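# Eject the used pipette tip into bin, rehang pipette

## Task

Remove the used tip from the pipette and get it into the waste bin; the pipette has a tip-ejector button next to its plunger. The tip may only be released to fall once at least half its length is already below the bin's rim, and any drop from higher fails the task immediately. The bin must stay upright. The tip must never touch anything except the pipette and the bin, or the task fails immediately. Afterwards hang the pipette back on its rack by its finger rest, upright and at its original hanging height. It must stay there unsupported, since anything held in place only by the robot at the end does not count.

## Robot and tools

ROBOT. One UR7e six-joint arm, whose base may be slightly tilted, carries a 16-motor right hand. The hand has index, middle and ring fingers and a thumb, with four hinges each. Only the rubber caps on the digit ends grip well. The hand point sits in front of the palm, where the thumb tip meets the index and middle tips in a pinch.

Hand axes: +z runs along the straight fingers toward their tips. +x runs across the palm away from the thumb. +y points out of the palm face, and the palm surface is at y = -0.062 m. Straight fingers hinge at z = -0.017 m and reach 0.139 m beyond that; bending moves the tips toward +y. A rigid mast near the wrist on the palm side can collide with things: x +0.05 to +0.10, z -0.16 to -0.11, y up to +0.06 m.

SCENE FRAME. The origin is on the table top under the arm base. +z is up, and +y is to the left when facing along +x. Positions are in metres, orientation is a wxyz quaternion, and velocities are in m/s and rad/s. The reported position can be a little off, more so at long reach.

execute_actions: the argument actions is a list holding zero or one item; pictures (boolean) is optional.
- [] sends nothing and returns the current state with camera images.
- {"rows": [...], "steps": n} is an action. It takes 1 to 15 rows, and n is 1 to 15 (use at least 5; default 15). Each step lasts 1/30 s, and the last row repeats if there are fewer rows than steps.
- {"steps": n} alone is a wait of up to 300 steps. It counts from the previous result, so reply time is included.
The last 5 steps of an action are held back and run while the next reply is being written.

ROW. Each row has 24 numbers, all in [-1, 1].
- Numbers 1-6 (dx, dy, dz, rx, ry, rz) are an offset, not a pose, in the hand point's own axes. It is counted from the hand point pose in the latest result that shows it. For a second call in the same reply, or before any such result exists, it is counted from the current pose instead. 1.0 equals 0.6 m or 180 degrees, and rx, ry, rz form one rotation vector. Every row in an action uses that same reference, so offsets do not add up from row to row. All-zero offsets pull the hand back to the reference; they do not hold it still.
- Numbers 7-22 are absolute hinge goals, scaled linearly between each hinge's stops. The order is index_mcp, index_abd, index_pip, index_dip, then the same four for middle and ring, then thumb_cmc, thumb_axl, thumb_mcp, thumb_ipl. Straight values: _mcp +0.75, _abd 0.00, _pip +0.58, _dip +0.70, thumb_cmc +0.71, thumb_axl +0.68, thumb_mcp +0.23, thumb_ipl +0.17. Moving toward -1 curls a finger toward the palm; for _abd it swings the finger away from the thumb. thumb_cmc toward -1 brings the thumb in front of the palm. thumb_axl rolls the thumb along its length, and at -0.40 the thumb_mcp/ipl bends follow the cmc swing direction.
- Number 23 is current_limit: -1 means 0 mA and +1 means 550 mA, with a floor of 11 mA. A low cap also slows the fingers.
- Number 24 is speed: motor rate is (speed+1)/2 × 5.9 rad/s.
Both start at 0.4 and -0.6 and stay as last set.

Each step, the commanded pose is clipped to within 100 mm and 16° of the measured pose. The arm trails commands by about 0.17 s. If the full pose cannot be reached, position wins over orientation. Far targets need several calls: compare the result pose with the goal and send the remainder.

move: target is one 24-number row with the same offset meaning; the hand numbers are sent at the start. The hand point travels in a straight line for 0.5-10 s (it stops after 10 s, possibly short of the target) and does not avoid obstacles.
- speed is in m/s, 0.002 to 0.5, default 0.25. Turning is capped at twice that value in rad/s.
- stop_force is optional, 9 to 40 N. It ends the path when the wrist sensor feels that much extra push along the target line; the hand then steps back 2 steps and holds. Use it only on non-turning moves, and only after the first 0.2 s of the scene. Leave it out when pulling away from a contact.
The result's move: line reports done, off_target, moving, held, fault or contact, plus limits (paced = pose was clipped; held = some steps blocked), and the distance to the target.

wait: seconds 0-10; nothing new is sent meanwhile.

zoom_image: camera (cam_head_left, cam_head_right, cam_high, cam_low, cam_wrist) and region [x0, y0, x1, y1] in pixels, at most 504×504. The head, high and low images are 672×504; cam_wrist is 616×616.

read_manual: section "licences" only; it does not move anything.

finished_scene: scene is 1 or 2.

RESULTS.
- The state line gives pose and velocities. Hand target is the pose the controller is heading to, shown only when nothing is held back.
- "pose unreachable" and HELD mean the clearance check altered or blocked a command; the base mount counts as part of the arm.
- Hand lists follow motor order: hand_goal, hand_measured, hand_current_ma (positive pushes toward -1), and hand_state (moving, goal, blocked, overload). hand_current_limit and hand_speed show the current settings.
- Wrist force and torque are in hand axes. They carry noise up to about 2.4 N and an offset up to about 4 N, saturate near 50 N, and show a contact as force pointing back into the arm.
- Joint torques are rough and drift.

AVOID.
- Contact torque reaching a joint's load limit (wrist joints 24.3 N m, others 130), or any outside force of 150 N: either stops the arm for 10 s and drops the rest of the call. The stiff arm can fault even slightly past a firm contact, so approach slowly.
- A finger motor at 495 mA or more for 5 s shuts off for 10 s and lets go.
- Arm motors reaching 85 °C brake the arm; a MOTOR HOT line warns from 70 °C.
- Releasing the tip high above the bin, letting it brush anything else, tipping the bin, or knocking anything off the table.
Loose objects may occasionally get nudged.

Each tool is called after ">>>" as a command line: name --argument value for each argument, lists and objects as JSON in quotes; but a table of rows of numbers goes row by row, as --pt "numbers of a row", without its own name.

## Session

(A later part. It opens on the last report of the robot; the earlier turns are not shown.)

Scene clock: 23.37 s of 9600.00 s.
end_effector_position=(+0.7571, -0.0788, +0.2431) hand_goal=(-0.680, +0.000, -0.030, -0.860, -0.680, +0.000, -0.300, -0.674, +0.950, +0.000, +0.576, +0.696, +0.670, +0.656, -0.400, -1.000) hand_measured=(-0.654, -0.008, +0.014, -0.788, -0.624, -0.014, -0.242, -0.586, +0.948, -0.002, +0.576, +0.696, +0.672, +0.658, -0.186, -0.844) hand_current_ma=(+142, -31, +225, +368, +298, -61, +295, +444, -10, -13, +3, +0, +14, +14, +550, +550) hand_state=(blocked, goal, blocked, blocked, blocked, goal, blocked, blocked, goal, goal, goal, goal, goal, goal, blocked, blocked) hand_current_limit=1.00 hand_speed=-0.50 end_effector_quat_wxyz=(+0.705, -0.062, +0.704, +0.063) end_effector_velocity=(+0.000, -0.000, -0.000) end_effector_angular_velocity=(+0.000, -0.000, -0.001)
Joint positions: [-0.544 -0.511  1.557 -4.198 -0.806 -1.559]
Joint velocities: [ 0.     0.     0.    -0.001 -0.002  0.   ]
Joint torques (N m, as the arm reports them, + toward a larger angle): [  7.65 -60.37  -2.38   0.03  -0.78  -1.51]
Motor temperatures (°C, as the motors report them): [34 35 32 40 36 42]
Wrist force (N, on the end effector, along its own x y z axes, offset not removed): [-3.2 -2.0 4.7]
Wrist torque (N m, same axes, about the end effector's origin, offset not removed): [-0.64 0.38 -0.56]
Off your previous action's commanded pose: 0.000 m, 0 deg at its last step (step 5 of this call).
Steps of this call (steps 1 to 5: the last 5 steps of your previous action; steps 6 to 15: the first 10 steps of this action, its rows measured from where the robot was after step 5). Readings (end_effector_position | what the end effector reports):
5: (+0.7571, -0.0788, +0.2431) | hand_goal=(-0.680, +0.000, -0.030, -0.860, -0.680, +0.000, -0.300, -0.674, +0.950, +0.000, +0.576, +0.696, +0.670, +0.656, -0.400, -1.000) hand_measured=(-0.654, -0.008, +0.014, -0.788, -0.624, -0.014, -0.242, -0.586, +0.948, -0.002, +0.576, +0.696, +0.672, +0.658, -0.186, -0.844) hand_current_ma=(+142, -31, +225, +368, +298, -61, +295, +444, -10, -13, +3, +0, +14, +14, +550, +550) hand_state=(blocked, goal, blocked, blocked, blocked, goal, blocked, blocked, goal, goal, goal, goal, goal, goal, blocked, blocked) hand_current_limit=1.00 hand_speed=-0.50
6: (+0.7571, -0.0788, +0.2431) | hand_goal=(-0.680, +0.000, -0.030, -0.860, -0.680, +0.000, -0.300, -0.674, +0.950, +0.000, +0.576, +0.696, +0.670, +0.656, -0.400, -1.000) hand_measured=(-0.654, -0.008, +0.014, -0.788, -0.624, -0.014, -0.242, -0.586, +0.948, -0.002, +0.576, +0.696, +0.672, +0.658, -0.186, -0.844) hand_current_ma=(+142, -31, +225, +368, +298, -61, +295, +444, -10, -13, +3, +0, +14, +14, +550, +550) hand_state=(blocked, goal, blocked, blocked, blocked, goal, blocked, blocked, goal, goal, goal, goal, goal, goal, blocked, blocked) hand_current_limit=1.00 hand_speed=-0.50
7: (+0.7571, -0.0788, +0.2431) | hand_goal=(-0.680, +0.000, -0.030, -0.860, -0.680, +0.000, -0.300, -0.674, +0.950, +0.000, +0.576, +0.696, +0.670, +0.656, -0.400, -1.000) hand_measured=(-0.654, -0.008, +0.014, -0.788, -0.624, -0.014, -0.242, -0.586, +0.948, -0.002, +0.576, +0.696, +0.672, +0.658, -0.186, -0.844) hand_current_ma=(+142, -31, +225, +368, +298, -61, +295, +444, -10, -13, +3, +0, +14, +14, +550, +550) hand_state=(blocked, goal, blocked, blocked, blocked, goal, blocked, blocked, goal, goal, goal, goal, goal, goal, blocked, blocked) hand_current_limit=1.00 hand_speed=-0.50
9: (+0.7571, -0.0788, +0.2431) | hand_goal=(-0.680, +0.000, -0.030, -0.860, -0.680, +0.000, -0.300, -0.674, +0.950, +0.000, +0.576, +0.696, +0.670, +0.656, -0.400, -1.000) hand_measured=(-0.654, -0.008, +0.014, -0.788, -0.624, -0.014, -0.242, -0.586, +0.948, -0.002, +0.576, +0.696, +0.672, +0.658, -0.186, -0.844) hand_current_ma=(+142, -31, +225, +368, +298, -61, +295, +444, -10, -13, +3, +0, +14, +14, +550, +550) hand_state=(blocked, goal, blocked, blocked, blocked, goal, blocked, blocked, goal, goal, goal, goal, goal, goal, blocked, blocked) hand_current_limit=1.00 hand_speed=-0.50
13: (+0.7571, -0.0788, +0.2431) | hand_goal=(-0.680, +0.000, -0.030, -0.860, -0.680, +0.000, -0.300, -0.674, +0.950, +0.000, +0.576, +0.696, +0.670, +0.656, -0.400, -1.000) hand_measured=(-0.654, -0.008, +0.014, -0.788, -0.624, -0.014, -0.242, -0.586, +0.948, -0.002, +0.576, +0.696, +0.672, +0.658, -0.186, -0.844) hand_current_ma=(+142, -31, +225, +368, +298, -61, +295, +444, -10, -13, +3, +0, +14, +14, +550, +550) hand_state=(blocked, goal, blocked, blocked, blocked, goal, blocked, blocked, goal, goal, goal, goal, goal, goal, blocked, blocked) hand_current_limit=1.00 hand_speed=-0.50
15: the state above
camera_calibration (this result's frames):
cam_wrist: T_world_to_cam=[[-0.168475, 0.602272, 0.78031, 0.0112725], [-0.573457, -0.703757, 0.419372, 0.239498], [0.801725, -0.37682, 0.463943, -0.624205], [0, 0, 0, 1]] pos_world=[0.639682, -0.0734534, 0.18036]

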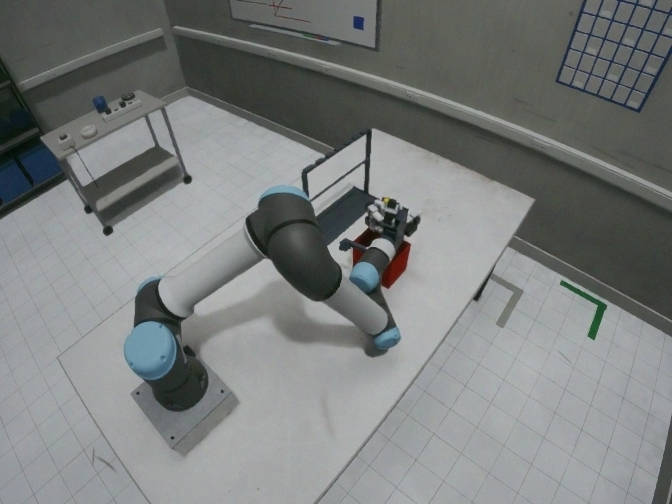

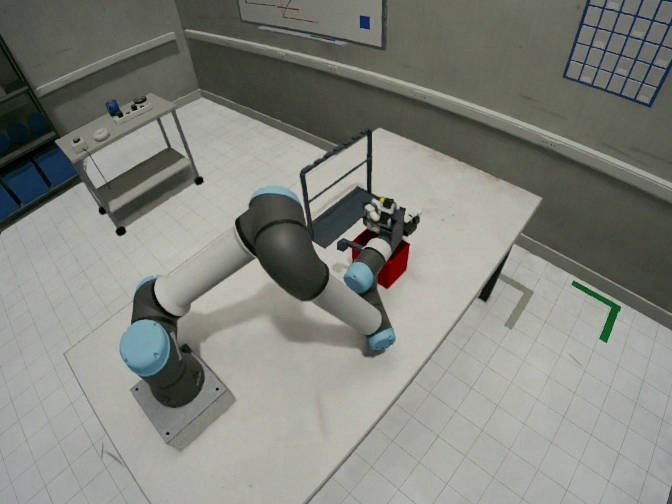

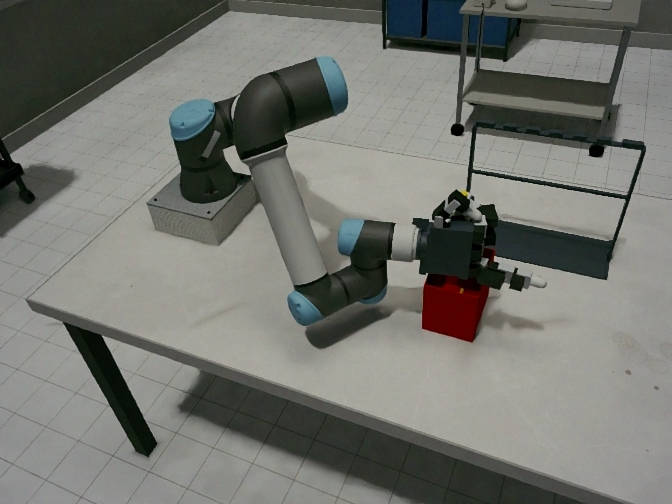

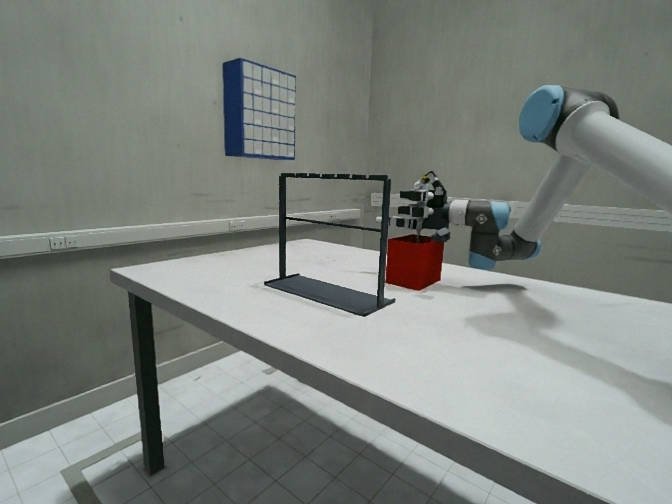

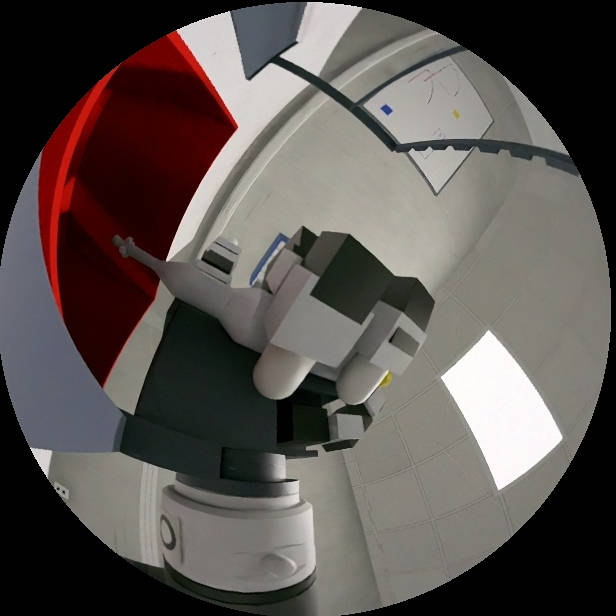

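>>> move --target '[-0.0948, 0.2276, 0.0419, 0, 0, 0, -0.68, 0, -0.03, -0.86, -0.68, 0, -0.3, -0.675, 0.95, 0, 0.576, 0.696, 0.73, 0.678, 0.226, 0.168, 0.75, -0.4]' --speed 0.12

>>> move --target '[0.0317, 0, 0, 0, 0, 0, 0.3, 0, -0.03, -0.6, -0.68, 0, -0.3, -0.675, 0.95, 0, 0.576, 0.696, 0.73, 0.678, 0.226, 0.168, 0.75, -0.4]' --speed 0.04

Scene clock: 29.27 s of 9600.00 s.
end_effector_position=(+0.7579, +0.0599, +0.2997) hand_goal=(-0.680, +0.000, -0.030, -0.860, -0.680, +0.000, -0.300, -0.674, +0.950, +0.000, +0.576, +0.696, +0.730, +0.678, +0.226, +0.168) hand_measured=(-0.652, -0.008, +0.014, -0.790, -0.626, -0.012, -0.242, -0.586, +0.948, -0.002, +0.576, +0.696, +0.728, +0.676, +0.224, +0.166) hand_current_ma=(+146, -31, +225, +355, +293, -58, +295, +444, -10, -13, +3, +0, -11, -16, -14, -15) hand_state=(blocked, goal, blocked, blocked, blocked, goal, blocked, blocked, goal, goal, goal, goal, goal, goal, goal, goal) hand_current_limit=0.75 hand_speed=-0.40 end_effector_quat_wxyz=(+0.705, -0.062, +0.704, +0.062) end_effector_velocity=(+0.000, +0.002, +0.001) end_effector_angular_velocity=(-0.000, -0.000, -0.001)
Joint positions: [-0.319 -0.668  1.703 -4.186 -1.031 -1.562]
Joint velocities: [ 0.003 -0.002  0.     0.001 -0.004 -0.   ]
Joint torques (N m, as the arm reports them, + toward a larger angle): [  9.62 -57.77  -2.28  -0.18  -1.19  -1.55]
Motor temperatures (°C, as the motors report them): [34 35 32 40 36 42]
Wrist force (N, on the end effector, along its own x y z axes, offset not removed): [-0.2 -3.5 3.0]
Wrist torque (N m, same axes, about the end effector's origin, offset not removed): [-0.80 0.03 -0.56]
Hand target: +0.758, +0.060, +0.300; +0.704, -0.062, +0.704, +0.062
Off your previous action's commanded pose: 0.000 m, 0 deg at its last step (step 5 of this call).
Off the commanded pose: 0.000 m, 0 deg.
Kept back: nothing.
After step 90, 1.17 s passed at rest.
move: done
camera_calibration (this result's frames):
cam_wrist: T_world_to_cam=[[-0.168327, 0.602594, 0.780094, -0.116384], [-0.573356, -0.703594, 0.419783, 0.313613], [0.801828, -0.37661, 0.463935, -0.598941], [0, 0, 0, 1]] pos_world=[0.640469, 0.065221, 0.237011]

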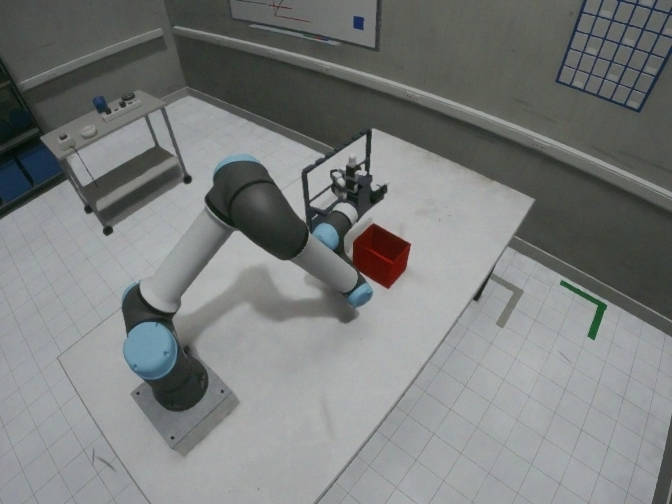

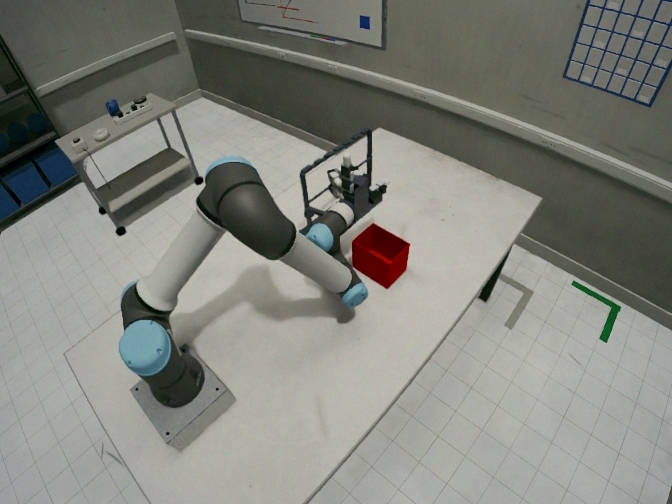

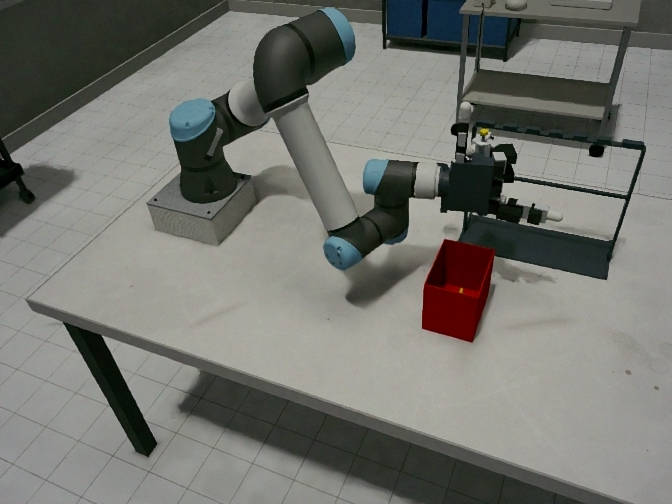

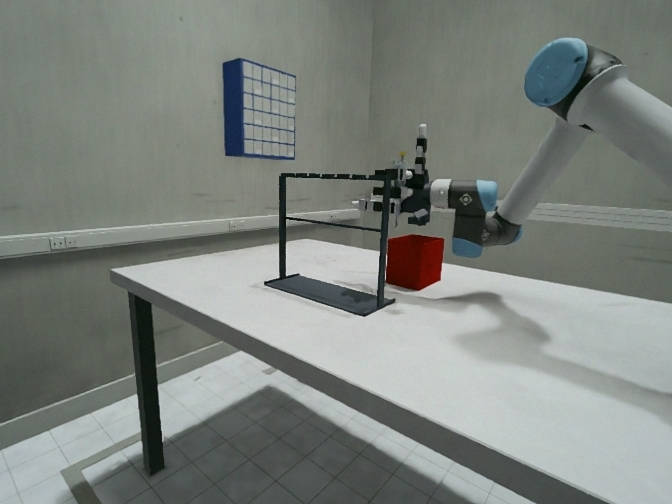

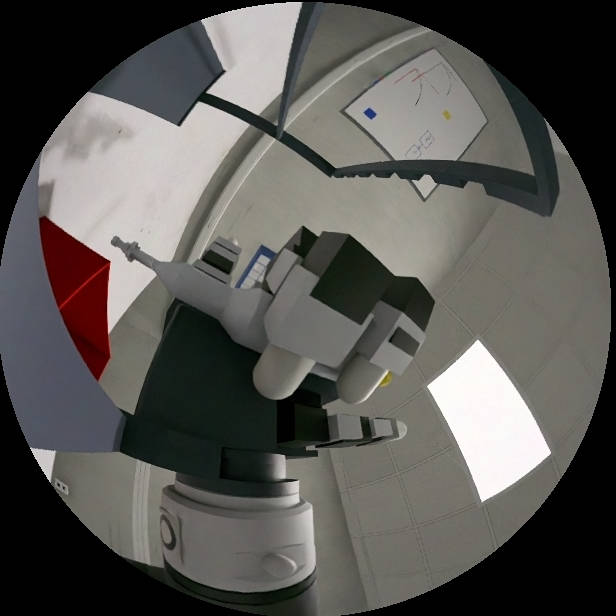

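Scene clock: 30.27 s of 9600.00 s.
end_effector_position=(+0.7579, +0.0599, +0.2808) hand_goal=(+0.300, +0.000, -0.030, -0.600, -0.680, +0.000, -0.300, -0.674, +0.950, +0.000, +0.576, +0.696, +0.730, +0.678, +0.226, +0.168) hand_measured=(+0.298, -0.008, -0.026, -0.602, -0.626, -0.008, -0.242, -0.590, +0.948, -0.002, +0.576, +0.696, +0.728, +0.676, +0.224, +0.166) hand_current_ma=(-13, -31, +17, -15, +293, -33, +295, +426, -10, -13, +3, +0, -11, -16, -14, -15) hand_state=(goal, goal, goal, goal, blocked, goal, blocked, blocked, goal, goal, goal, goal, goal, goal, goal, goal) hand_current_limit=0.75 hand_speed=-0.40 end_effector_quat_wxyz=(+0.705, -0.062, +0.704, +0.062) end_effector_velocity=(+0.000, -0.000, -0.000) end_effector_angular_velocity=(+0.001, +0.001, -0.001)
Joint positions: [-0.319 -0.629  1.693 -4.215 -1.031 -1.562]
Joint velocities: [-0.001  0.     0.     0.    -0.     0.001]
Joint torques (N m, as the arm reports them, + toward a larger angle): [ 11.48 -41.11 -19.13  -3.65  -1.3    1.67]
Motor temperatures (°C, as the motors report them): [34 35 32 40 36 42]
Wrist force (N, on the end effector, along its own x y z axes, offset not removed): [-2.3 -0.3 1.6]
Wrist torque (N m, same axes, about the end effector's origin, offset not removed): [-0.15 0.17 -0.54]
Hand target: +0.758, +0.060, +0.281; +0.705, -0.062, +0.704, +0.062
Off the commanded pose: 0.000 m, 0 deg.
Kept back: nothing.
move: done
camera_calibration (this result's frames):
cam_wrist: T_world_to_cam=[[-0.168333, 0.602633, 0.780063, -0.101554], [-0.57336, -0.703573, 0.419814, 0.321584], [0.801825, -0.376588, 0.46396, -0.59016], [0, 0, 0, 1]] pos_world=[0.640493, 0.0652104, 0.218023]

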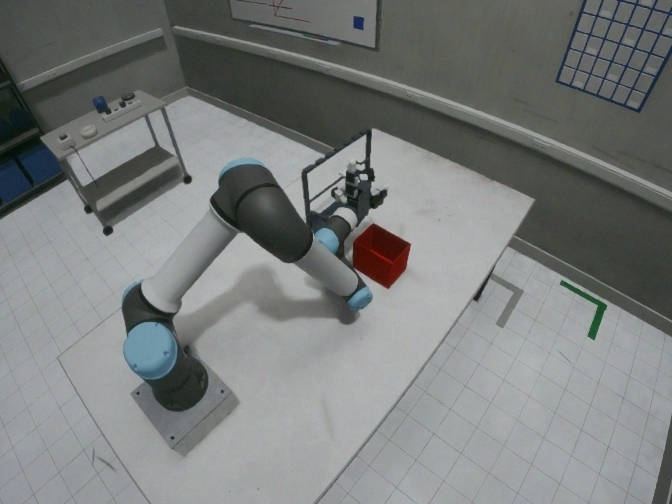

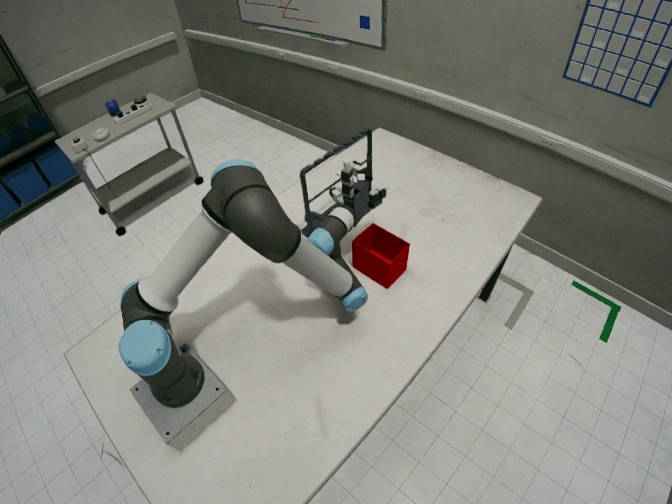

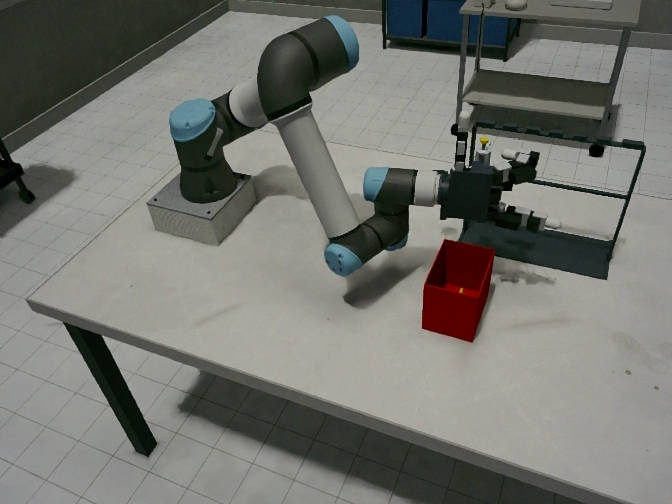

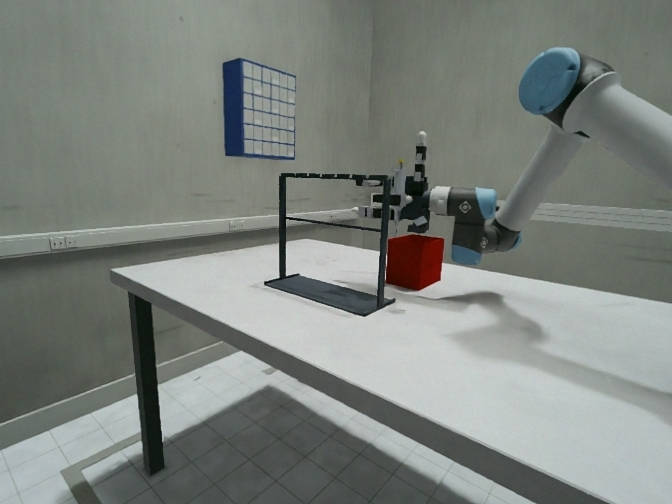

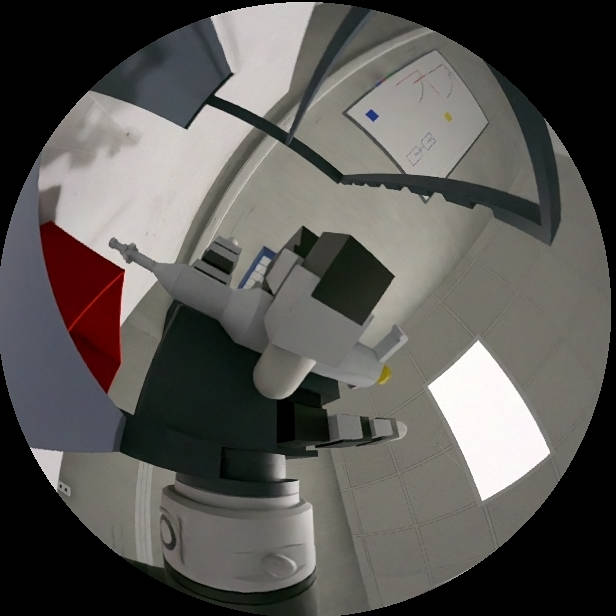

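>>> execute_actions --actions '[{"rows": [[0, 0, 0, 0, 0, 0, 0.95, 0, 0.576, 0.696, -0.68, 0, -0.3, -0.68, 0.95, 0, 0.576, 0.696, 0.73, 0.678, 0.226, 0.168, 0.75, -0.4]], "steps": 5}]'

>>> zoom_image --camera "cam_wrist" --region '[350, 310, 430, 390]'

>>> zoom_image --camera "cam_wrist" --region '[440, 160, 570, 260]'

Scene clock: 30.53 s of 9600.00 s.
end_effector_position=(+0.7579, +0.0599, +0.2807) hand_goal=(+0.300, +0.000, -0.030, -0.600, -0.680, +0.000, -0.300, -0.674, +0.950, +0.000, +0.576, +0.696, +0.730, +0.678, +0.226, +0.168) hand_measured=(+0.298, -0.008, -0.026, -0.602, -0.626, -0.008, -0.242, -0.590, +0.948, -0.002, +0.576, +0.696, +0.728, +0.676, +0.224, +0.166) hand_current_ma=(-13, -31, +17, -15, +293, -33, +295, +426, -10, -13, +3, +0, -11, -16, -14, -15) hand_state=(goal, goal, goal, goal, blocked, goal, blocked, blocked, goal, goal, goal, goal, goal, goal, goal, goal) hand_current_limit=0.75 hand_speed=-0.40 end_effector_quat_wxyz=(+0.705, -0.062, +0.704, +0.062) end_effector_velocity=(+0.000, -0.000, +0.000) end_effector_angular_velocity=(-0.000, -0.001, -0.001)
Joint positions: [-0.319 -0.629  1.693 -4.215 -1.031 -1.562]
Joint velocities: [ 0.     0.    -0.001  0.    -0.001  0.   ]
Joint torques (N m, as the arm reports them, + toward a larger angle): [ 11.8  -41.   -19.32  -3.63  -1.35   1.5 ]
Motor temperatures (°C, as the motors report them): [34 35 32 40 36 42]
Wrist force (N, on the end effector, along its own x y z axes, offset not removed): [-5.1 -2.6 2.1]
Wrist torque (N m, same axes, about the end effector's origin, offset not removed): [-0.45 0.92 -0.79]
Kept back: the last 5 steps of this action.
Steps of this call (steps 1 to 8: nothing new was sent). Readings (end_effector_position | what the end effector reports):
1: (+0.7579, +0.0599, +0.2807) | hand_goal=(+0.300, +0.000, -0.030, -0.600, -0.680, +0.000, -0.300, -0.674, +0.950, +0.000, +0.576, +0.696, +0.730, +0.678, +0.226, +0.168) hand_measured=(+0.298, -0.008, -0.026, -0.602, -0.626, -0.008, -0.242, -0.590, +0.948, -0.002, +0.576, +0.696, +0.728, +0.676, +0.224, +0.166) hand_current_ma=(-13, -31, +17, -15, +293, -33, +295, +426, -10, -13, +3, +0, -11, -16, -14, -15) hand_state=(goal, goal, goal, goal, blocked, goal, blocked, blocked, goal, goal, goal, goal, goal, goal, goal, goal) hand_current_limit=0.75 hand_speed=-0.40
2: (+0.7579, +0.0599, +0.2807) | hand_goal=(+0.300, +0.000, -0.030, -0.600, -0.680, +0.000, -0.300, -0.674, +0.950, +0.000, +0.576, +0.696, +0.730, +0.678, +0.226, +0.168) hand_measured=(+0.298, -0.008, -0.026, -0.602, -0.626, -0.008, -0.242, -0.590, +0.948, -0.002, +0.576, +0.696, +0.728, +0.676, +0.224, +0.166) hand_current_ma=(-13, -31, +17, -15, +293, -33, +295, +426, -10, -13, +3, +0, -11, -16, -14, -15) hand_state=(goal, goal, goal, goal, blocked, goal, blocked, blocked, goal, goal, goal, goal, goal, goal, goal, goal) hand_current_limit=0.75 hand_speed=-0.40
4: (+0.7579, +0.0599, +0.2807) | hand_goal=(+0.300, +0.000, -0.030, -0.600, -0.680, +0.000, -0.300, -0.674, +0.950, +0.000, +0.576, +0.696, +0.730, +0.678, +0.226, +0.168) hand_measured=(+0.298, -0.008, -0.026, -0.602, -0.626, -0.008, -0.242, -0.590, +0.948, -0.002, +0.576, +0.696, +0.728, +0.676, +0.224, +0.166) hand_current_ma=(-13, -31, +17, -15, +293, -33, +295, +426, -10, -13, +3, +0, -11, -16, -14, -15) hand_state=(goal, goal, goal, goal, blocked, goal, blocked, blocked, goal, goal, goal, goal, goal, goal, goal, goal) hand_current_limit=0.75 hand_speed=-0.40
8: the state above

Region (350, 310, 430, 390) of cam_wrist's 616x616 image, scaled by 6.300, with more detail than that image has.

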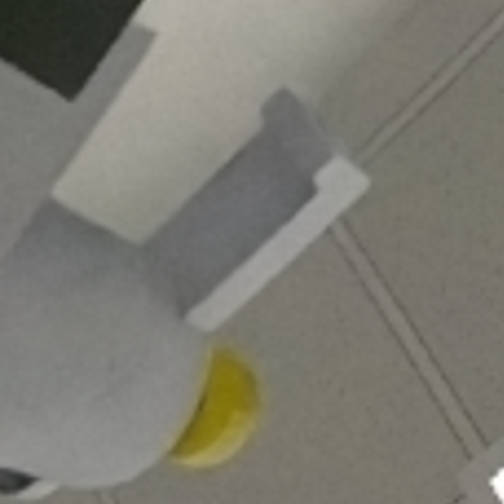

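Region (440, 160, 570, 260) of cam_wrist's 616x616 image, scaled by 3.877, with more detail than that image has; it fills the top 388 rows of this view, and the rest is white.

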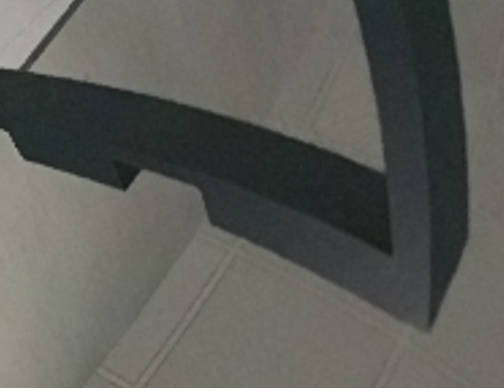

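>>> move --target '[0, 0.2026, 0.036, 0, 0, 0, 0.95, 0, 0.576, 0.696, -0.68, 0, -0.3, -0.68, 0.95, 0, 0.576, 0.696, 0.73, 0.678, 0.226, 0.168, 0.75, -0.4]' --speed 0.08

>>> zoom_image --camera "cam_low" --region '[330, 140, 420, 250]'

>>> zoom_image --camera "cam_wrist" --region '[350, 300, 440, 400]'

Scene clock: 33.70 s of 9600.00 s.
end_effector_position=(+0.7579, +0.1832, +0.2805) hand_goal=(+0.950, +0.000, +0.576, +0.696, -0.680, +0.000, -0.300, -0.680, +0.950, +0.000, +0.576, +0.696, +0.730, +0.678, +0.226, +0.168) hand_measured=(+0.948, -0.008, +0.574, +0.694, -0.626, -0.008, -0.242, -0.590, +0.948, -0.002, +0.576, +0.696, +0.728, +0.676, +0.224, +0.166) hand_current_ma=(-12, -31, -13, -15, +293, -33, +295, +453, -10, -13, +3, +0, -9, -16, -14, -15) hand_state=(goal, goal, goal, goal, blocked, goal, blocked, blocked, goal, goal, goal, goal, goal, goal, goal, goal) hand_current_limit=0.75 hand_speed=-0.40 end_effector_quat_wxyz=(+0.704, -0.062, +0.704, +0.062) end_effector_velocity=(-0.000, +0.002, -0.000) end_effector_angular_velocity=(+0.000, +0.001, +0.001)
Joint positions: [-0.094 -0.631  1.696 -4.215 -1.256 -1.565]
Joint velocities: [ 0.003  0.001 -0.     0.001 -0.002 -0.   ]
Joint torques (N m, as the arm reports them, + toward a larger angle): [ 12.4  -42.09 -18.    -0.54  -1.47  -1.59]
Motor temperatures (°C, as the motors report them): [34 36 32 40 36 42]
Wrist force (N, on the end effector, along its own x y z axes, offset not removed): [-0.3 2.8 0.8]
Wrist torque (N m, same axes, about the end effector's origin, offset not removed): [0.40 -0.04 -0.06]
Hand target: +0.758, +0.183, +0.281; +0.704, -0.062, +0.704, +0.062
Off your previous action's commanded pose: 0.000 m, 0 deg at its last step (step 5 of this call).
Off the commanded pose: 0.000 m, 0 deg.
Kept back: nothing.
move: done
camera_calibration (this result's frames):
cam_wrist: T_world_to_cam=[[-0.168246, 0.602953, 0.779834, -0.175733], [-0.573297, -0.703408, 0.420176, 0.408245], [0.801888, -0.376383, 0.464017, -0.543758], [0, 0, 0, 1]] pos_world=[0.640512, 0.188461, 0.217821]

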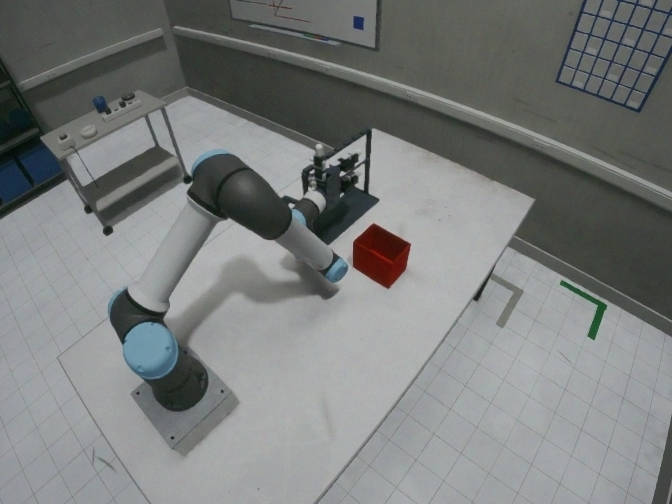

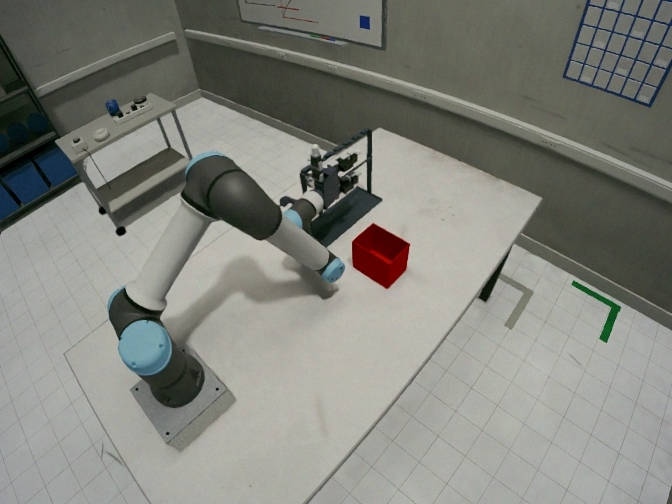

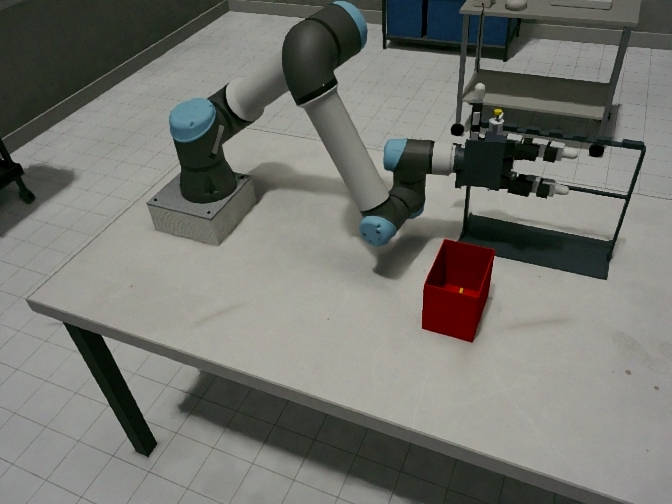

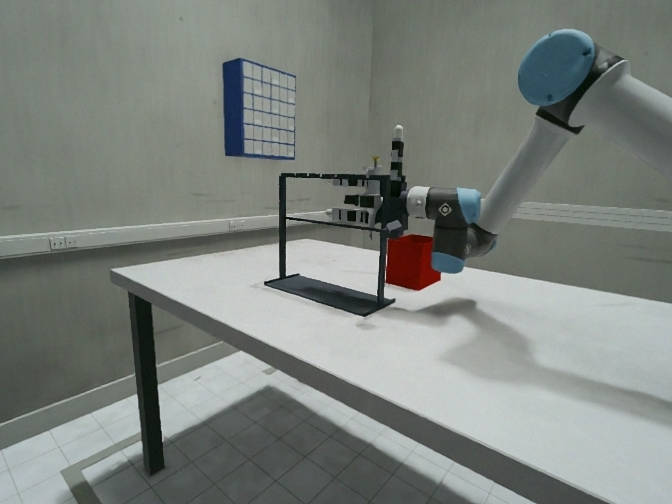

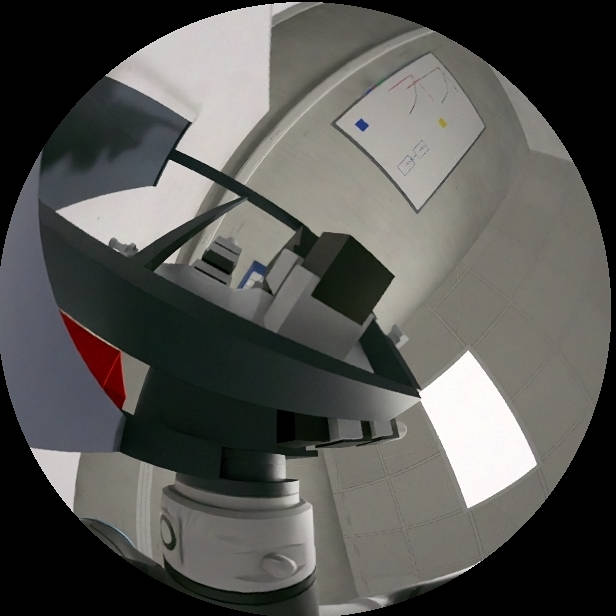

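Region (330, 140, 420, 250) of cam_low's 672x504 image, scaled by 4.582, with more detail than that image has; it fills the left 412 columns of this view, and the rest is white.

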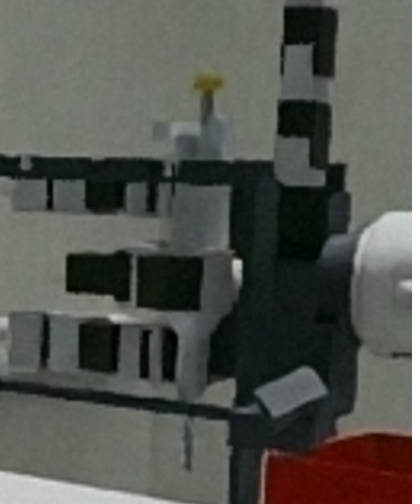

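Region (350, 300, 440, 400) of cam_wrist's 616x616 image, scaled by 5.040, with more detail than that image has; it fills the left 454 columns of this view, and the rest is white.

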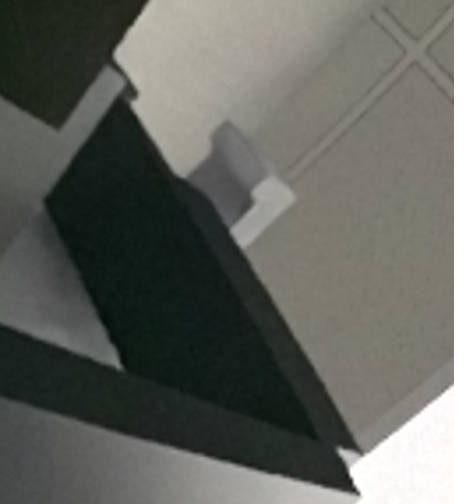

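>>> move --target '[0.0333, 0, 0, 0, 0, 0, 0.95, 0, 0.576, 0.696, -0.68, 0, -0.3, -0.68, 0.95, 0, 0.576, 0.696, 0.73, 0.678, 0.226, 0.168, 0.75, -0.4]' --speed 0.02

>>> zoom_image --camera "cam_low" --region '[330, 140, 420, 250]'

>>> zoom_image --camera "cam_wrist" --region '[350, 300, 440, 400]'

Scene clock: 35.23 s of 9600.00 s.
end_effector_position=(+0.7579, +0.1832, +0.2607) hand_goal=(+0.950, +0.000, +0.576, +0.696, -0.680, +0.000, -0.300, -0.680, +0.950, +0.000, +0.576, +0.696, +0.730, +0.678, +0.226, +0.168) hand_measured=(+0.948, -0.008, +0.574, +0.694, -0.626, -0.008, -0.242, -0.590, +0.948, -0.002, +0.576, +0.696, +0.728, +0.676, +0.224, +0.166) hand_current_ma=(-12, -31, -13, -15, +293, -33, +295, +453, -10, -13, +3, +0, -9, -16, -14, -15) hand_state=(goal, goal, goal, goal, blocked, goal, blocked, blocked, goal, goal, goal, goal, goal, goal, goal, goal) hand_current_limit=0.75 hand_speed=-0.40 end_effector_quat_wxyz=(+0.704, -0.062, +0.704, +0.062) end_effector_velocity=(+0.000, +0.000, -0.002) end_effector_angular_velocity=(-0.000, +0.001, +0.002)
Joint positions: [-0.094 -0.589  1.683 -4.244 -1.256 -1.565]
Joint velocities: [-0.     0.004 -0.002 -0.001  0.002 -0.   ]
Joint torques (N m, as the arm reports them, + toward a larger angle): [-12.59 -43.25 -18.02  -3.79   1.42  -1.35]
Motor temperatures (°C, as the motors report them): [34 36 32 40 36 42]
Wrist force (N, on the end effector, along its own x y z axes, offset not removed): [3.9 -4.6 6.2]
Wrist torque (N m, same axes, about the end effector's origin, offset not removed): [-1.18 -0.74 -0.13]
Hand target: +0.758, +0.183, +0.261; +0.704, -0.062, +0.704, +0.062
Off the commanded pose: 0.000 m, 0 deg.
Kept back: nothing.
move: done
camera_calibration (this result's frames):
cam_wrist: T_world_to_cam=[[-0.168255, 0.602967, 0.779821, -0.16028], [-0.573276, -0.703413, 0.420196, 0.416563], [0.801901, -0.376353, 0.464019, -0.534595], [0, 0, 0, 1]] pos_world=[0.640529, 0.188464, 0.198014]

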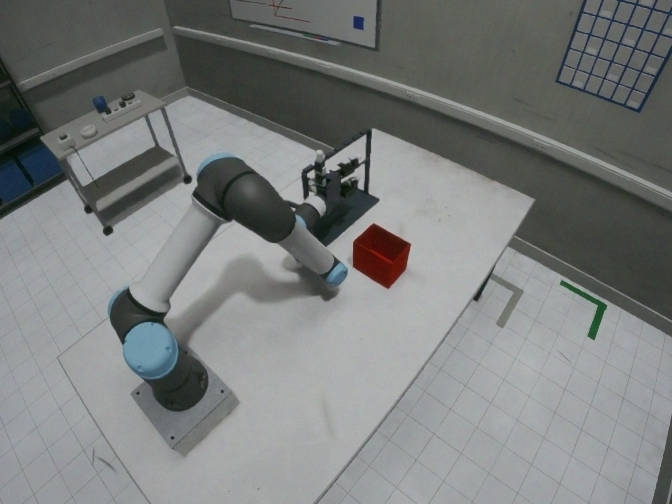

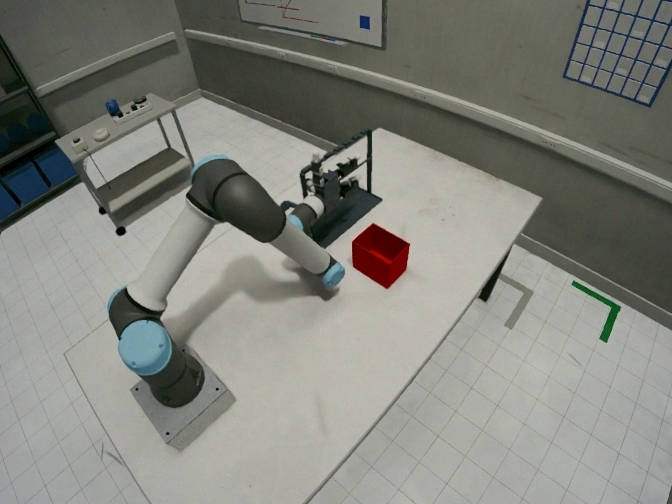

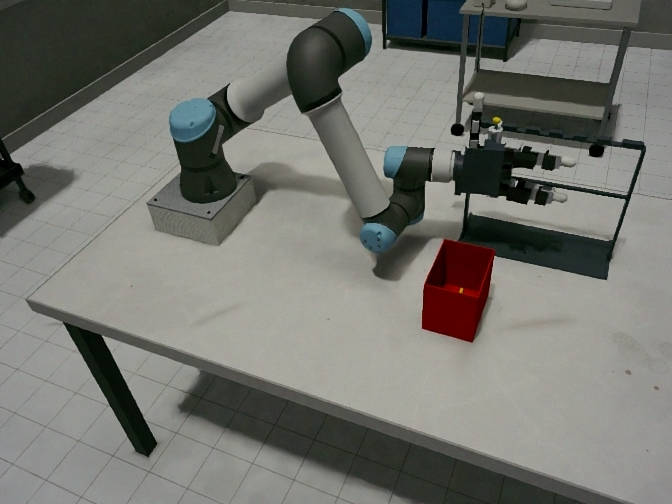

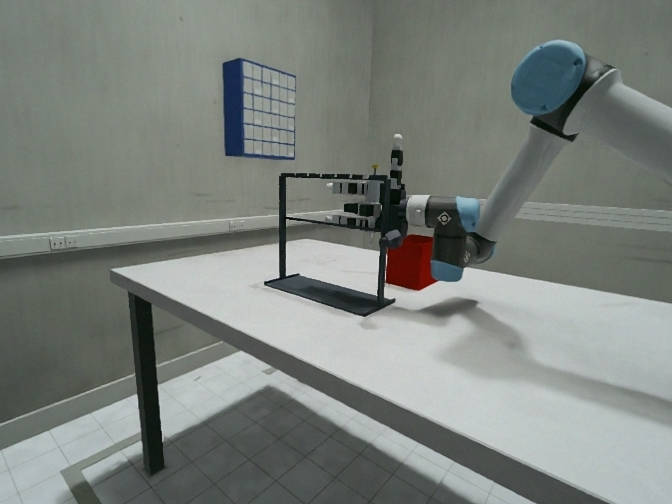

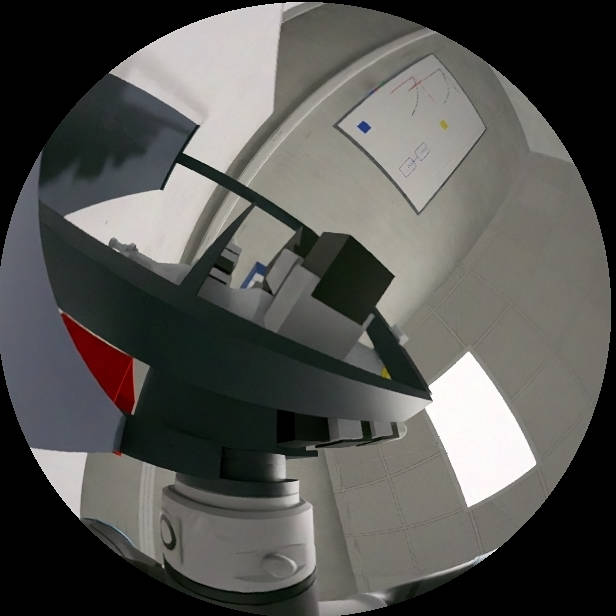

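Region (330, 140, 420, 250) of cam_low's 672x504 image, scaled by 4.582, with more detail than that image has; it fills the left 412 columns of this view, and the rest is white.

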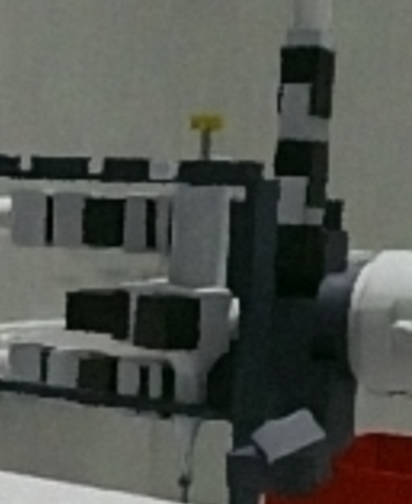

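Region (350, 300, 440, 400) of cam_wrist's 616x616 image, scaled by 5.040, with more detail than that image has; it fills the left 454 columns of this view, and the rest is white.

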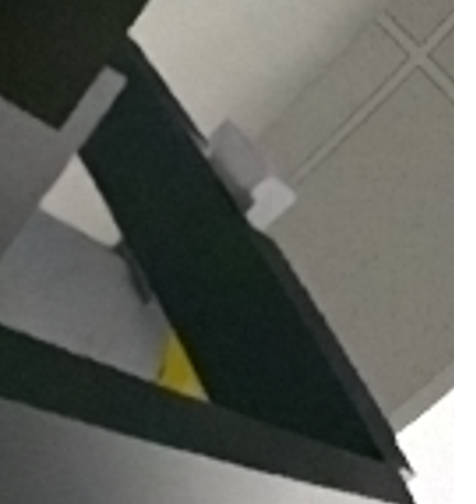

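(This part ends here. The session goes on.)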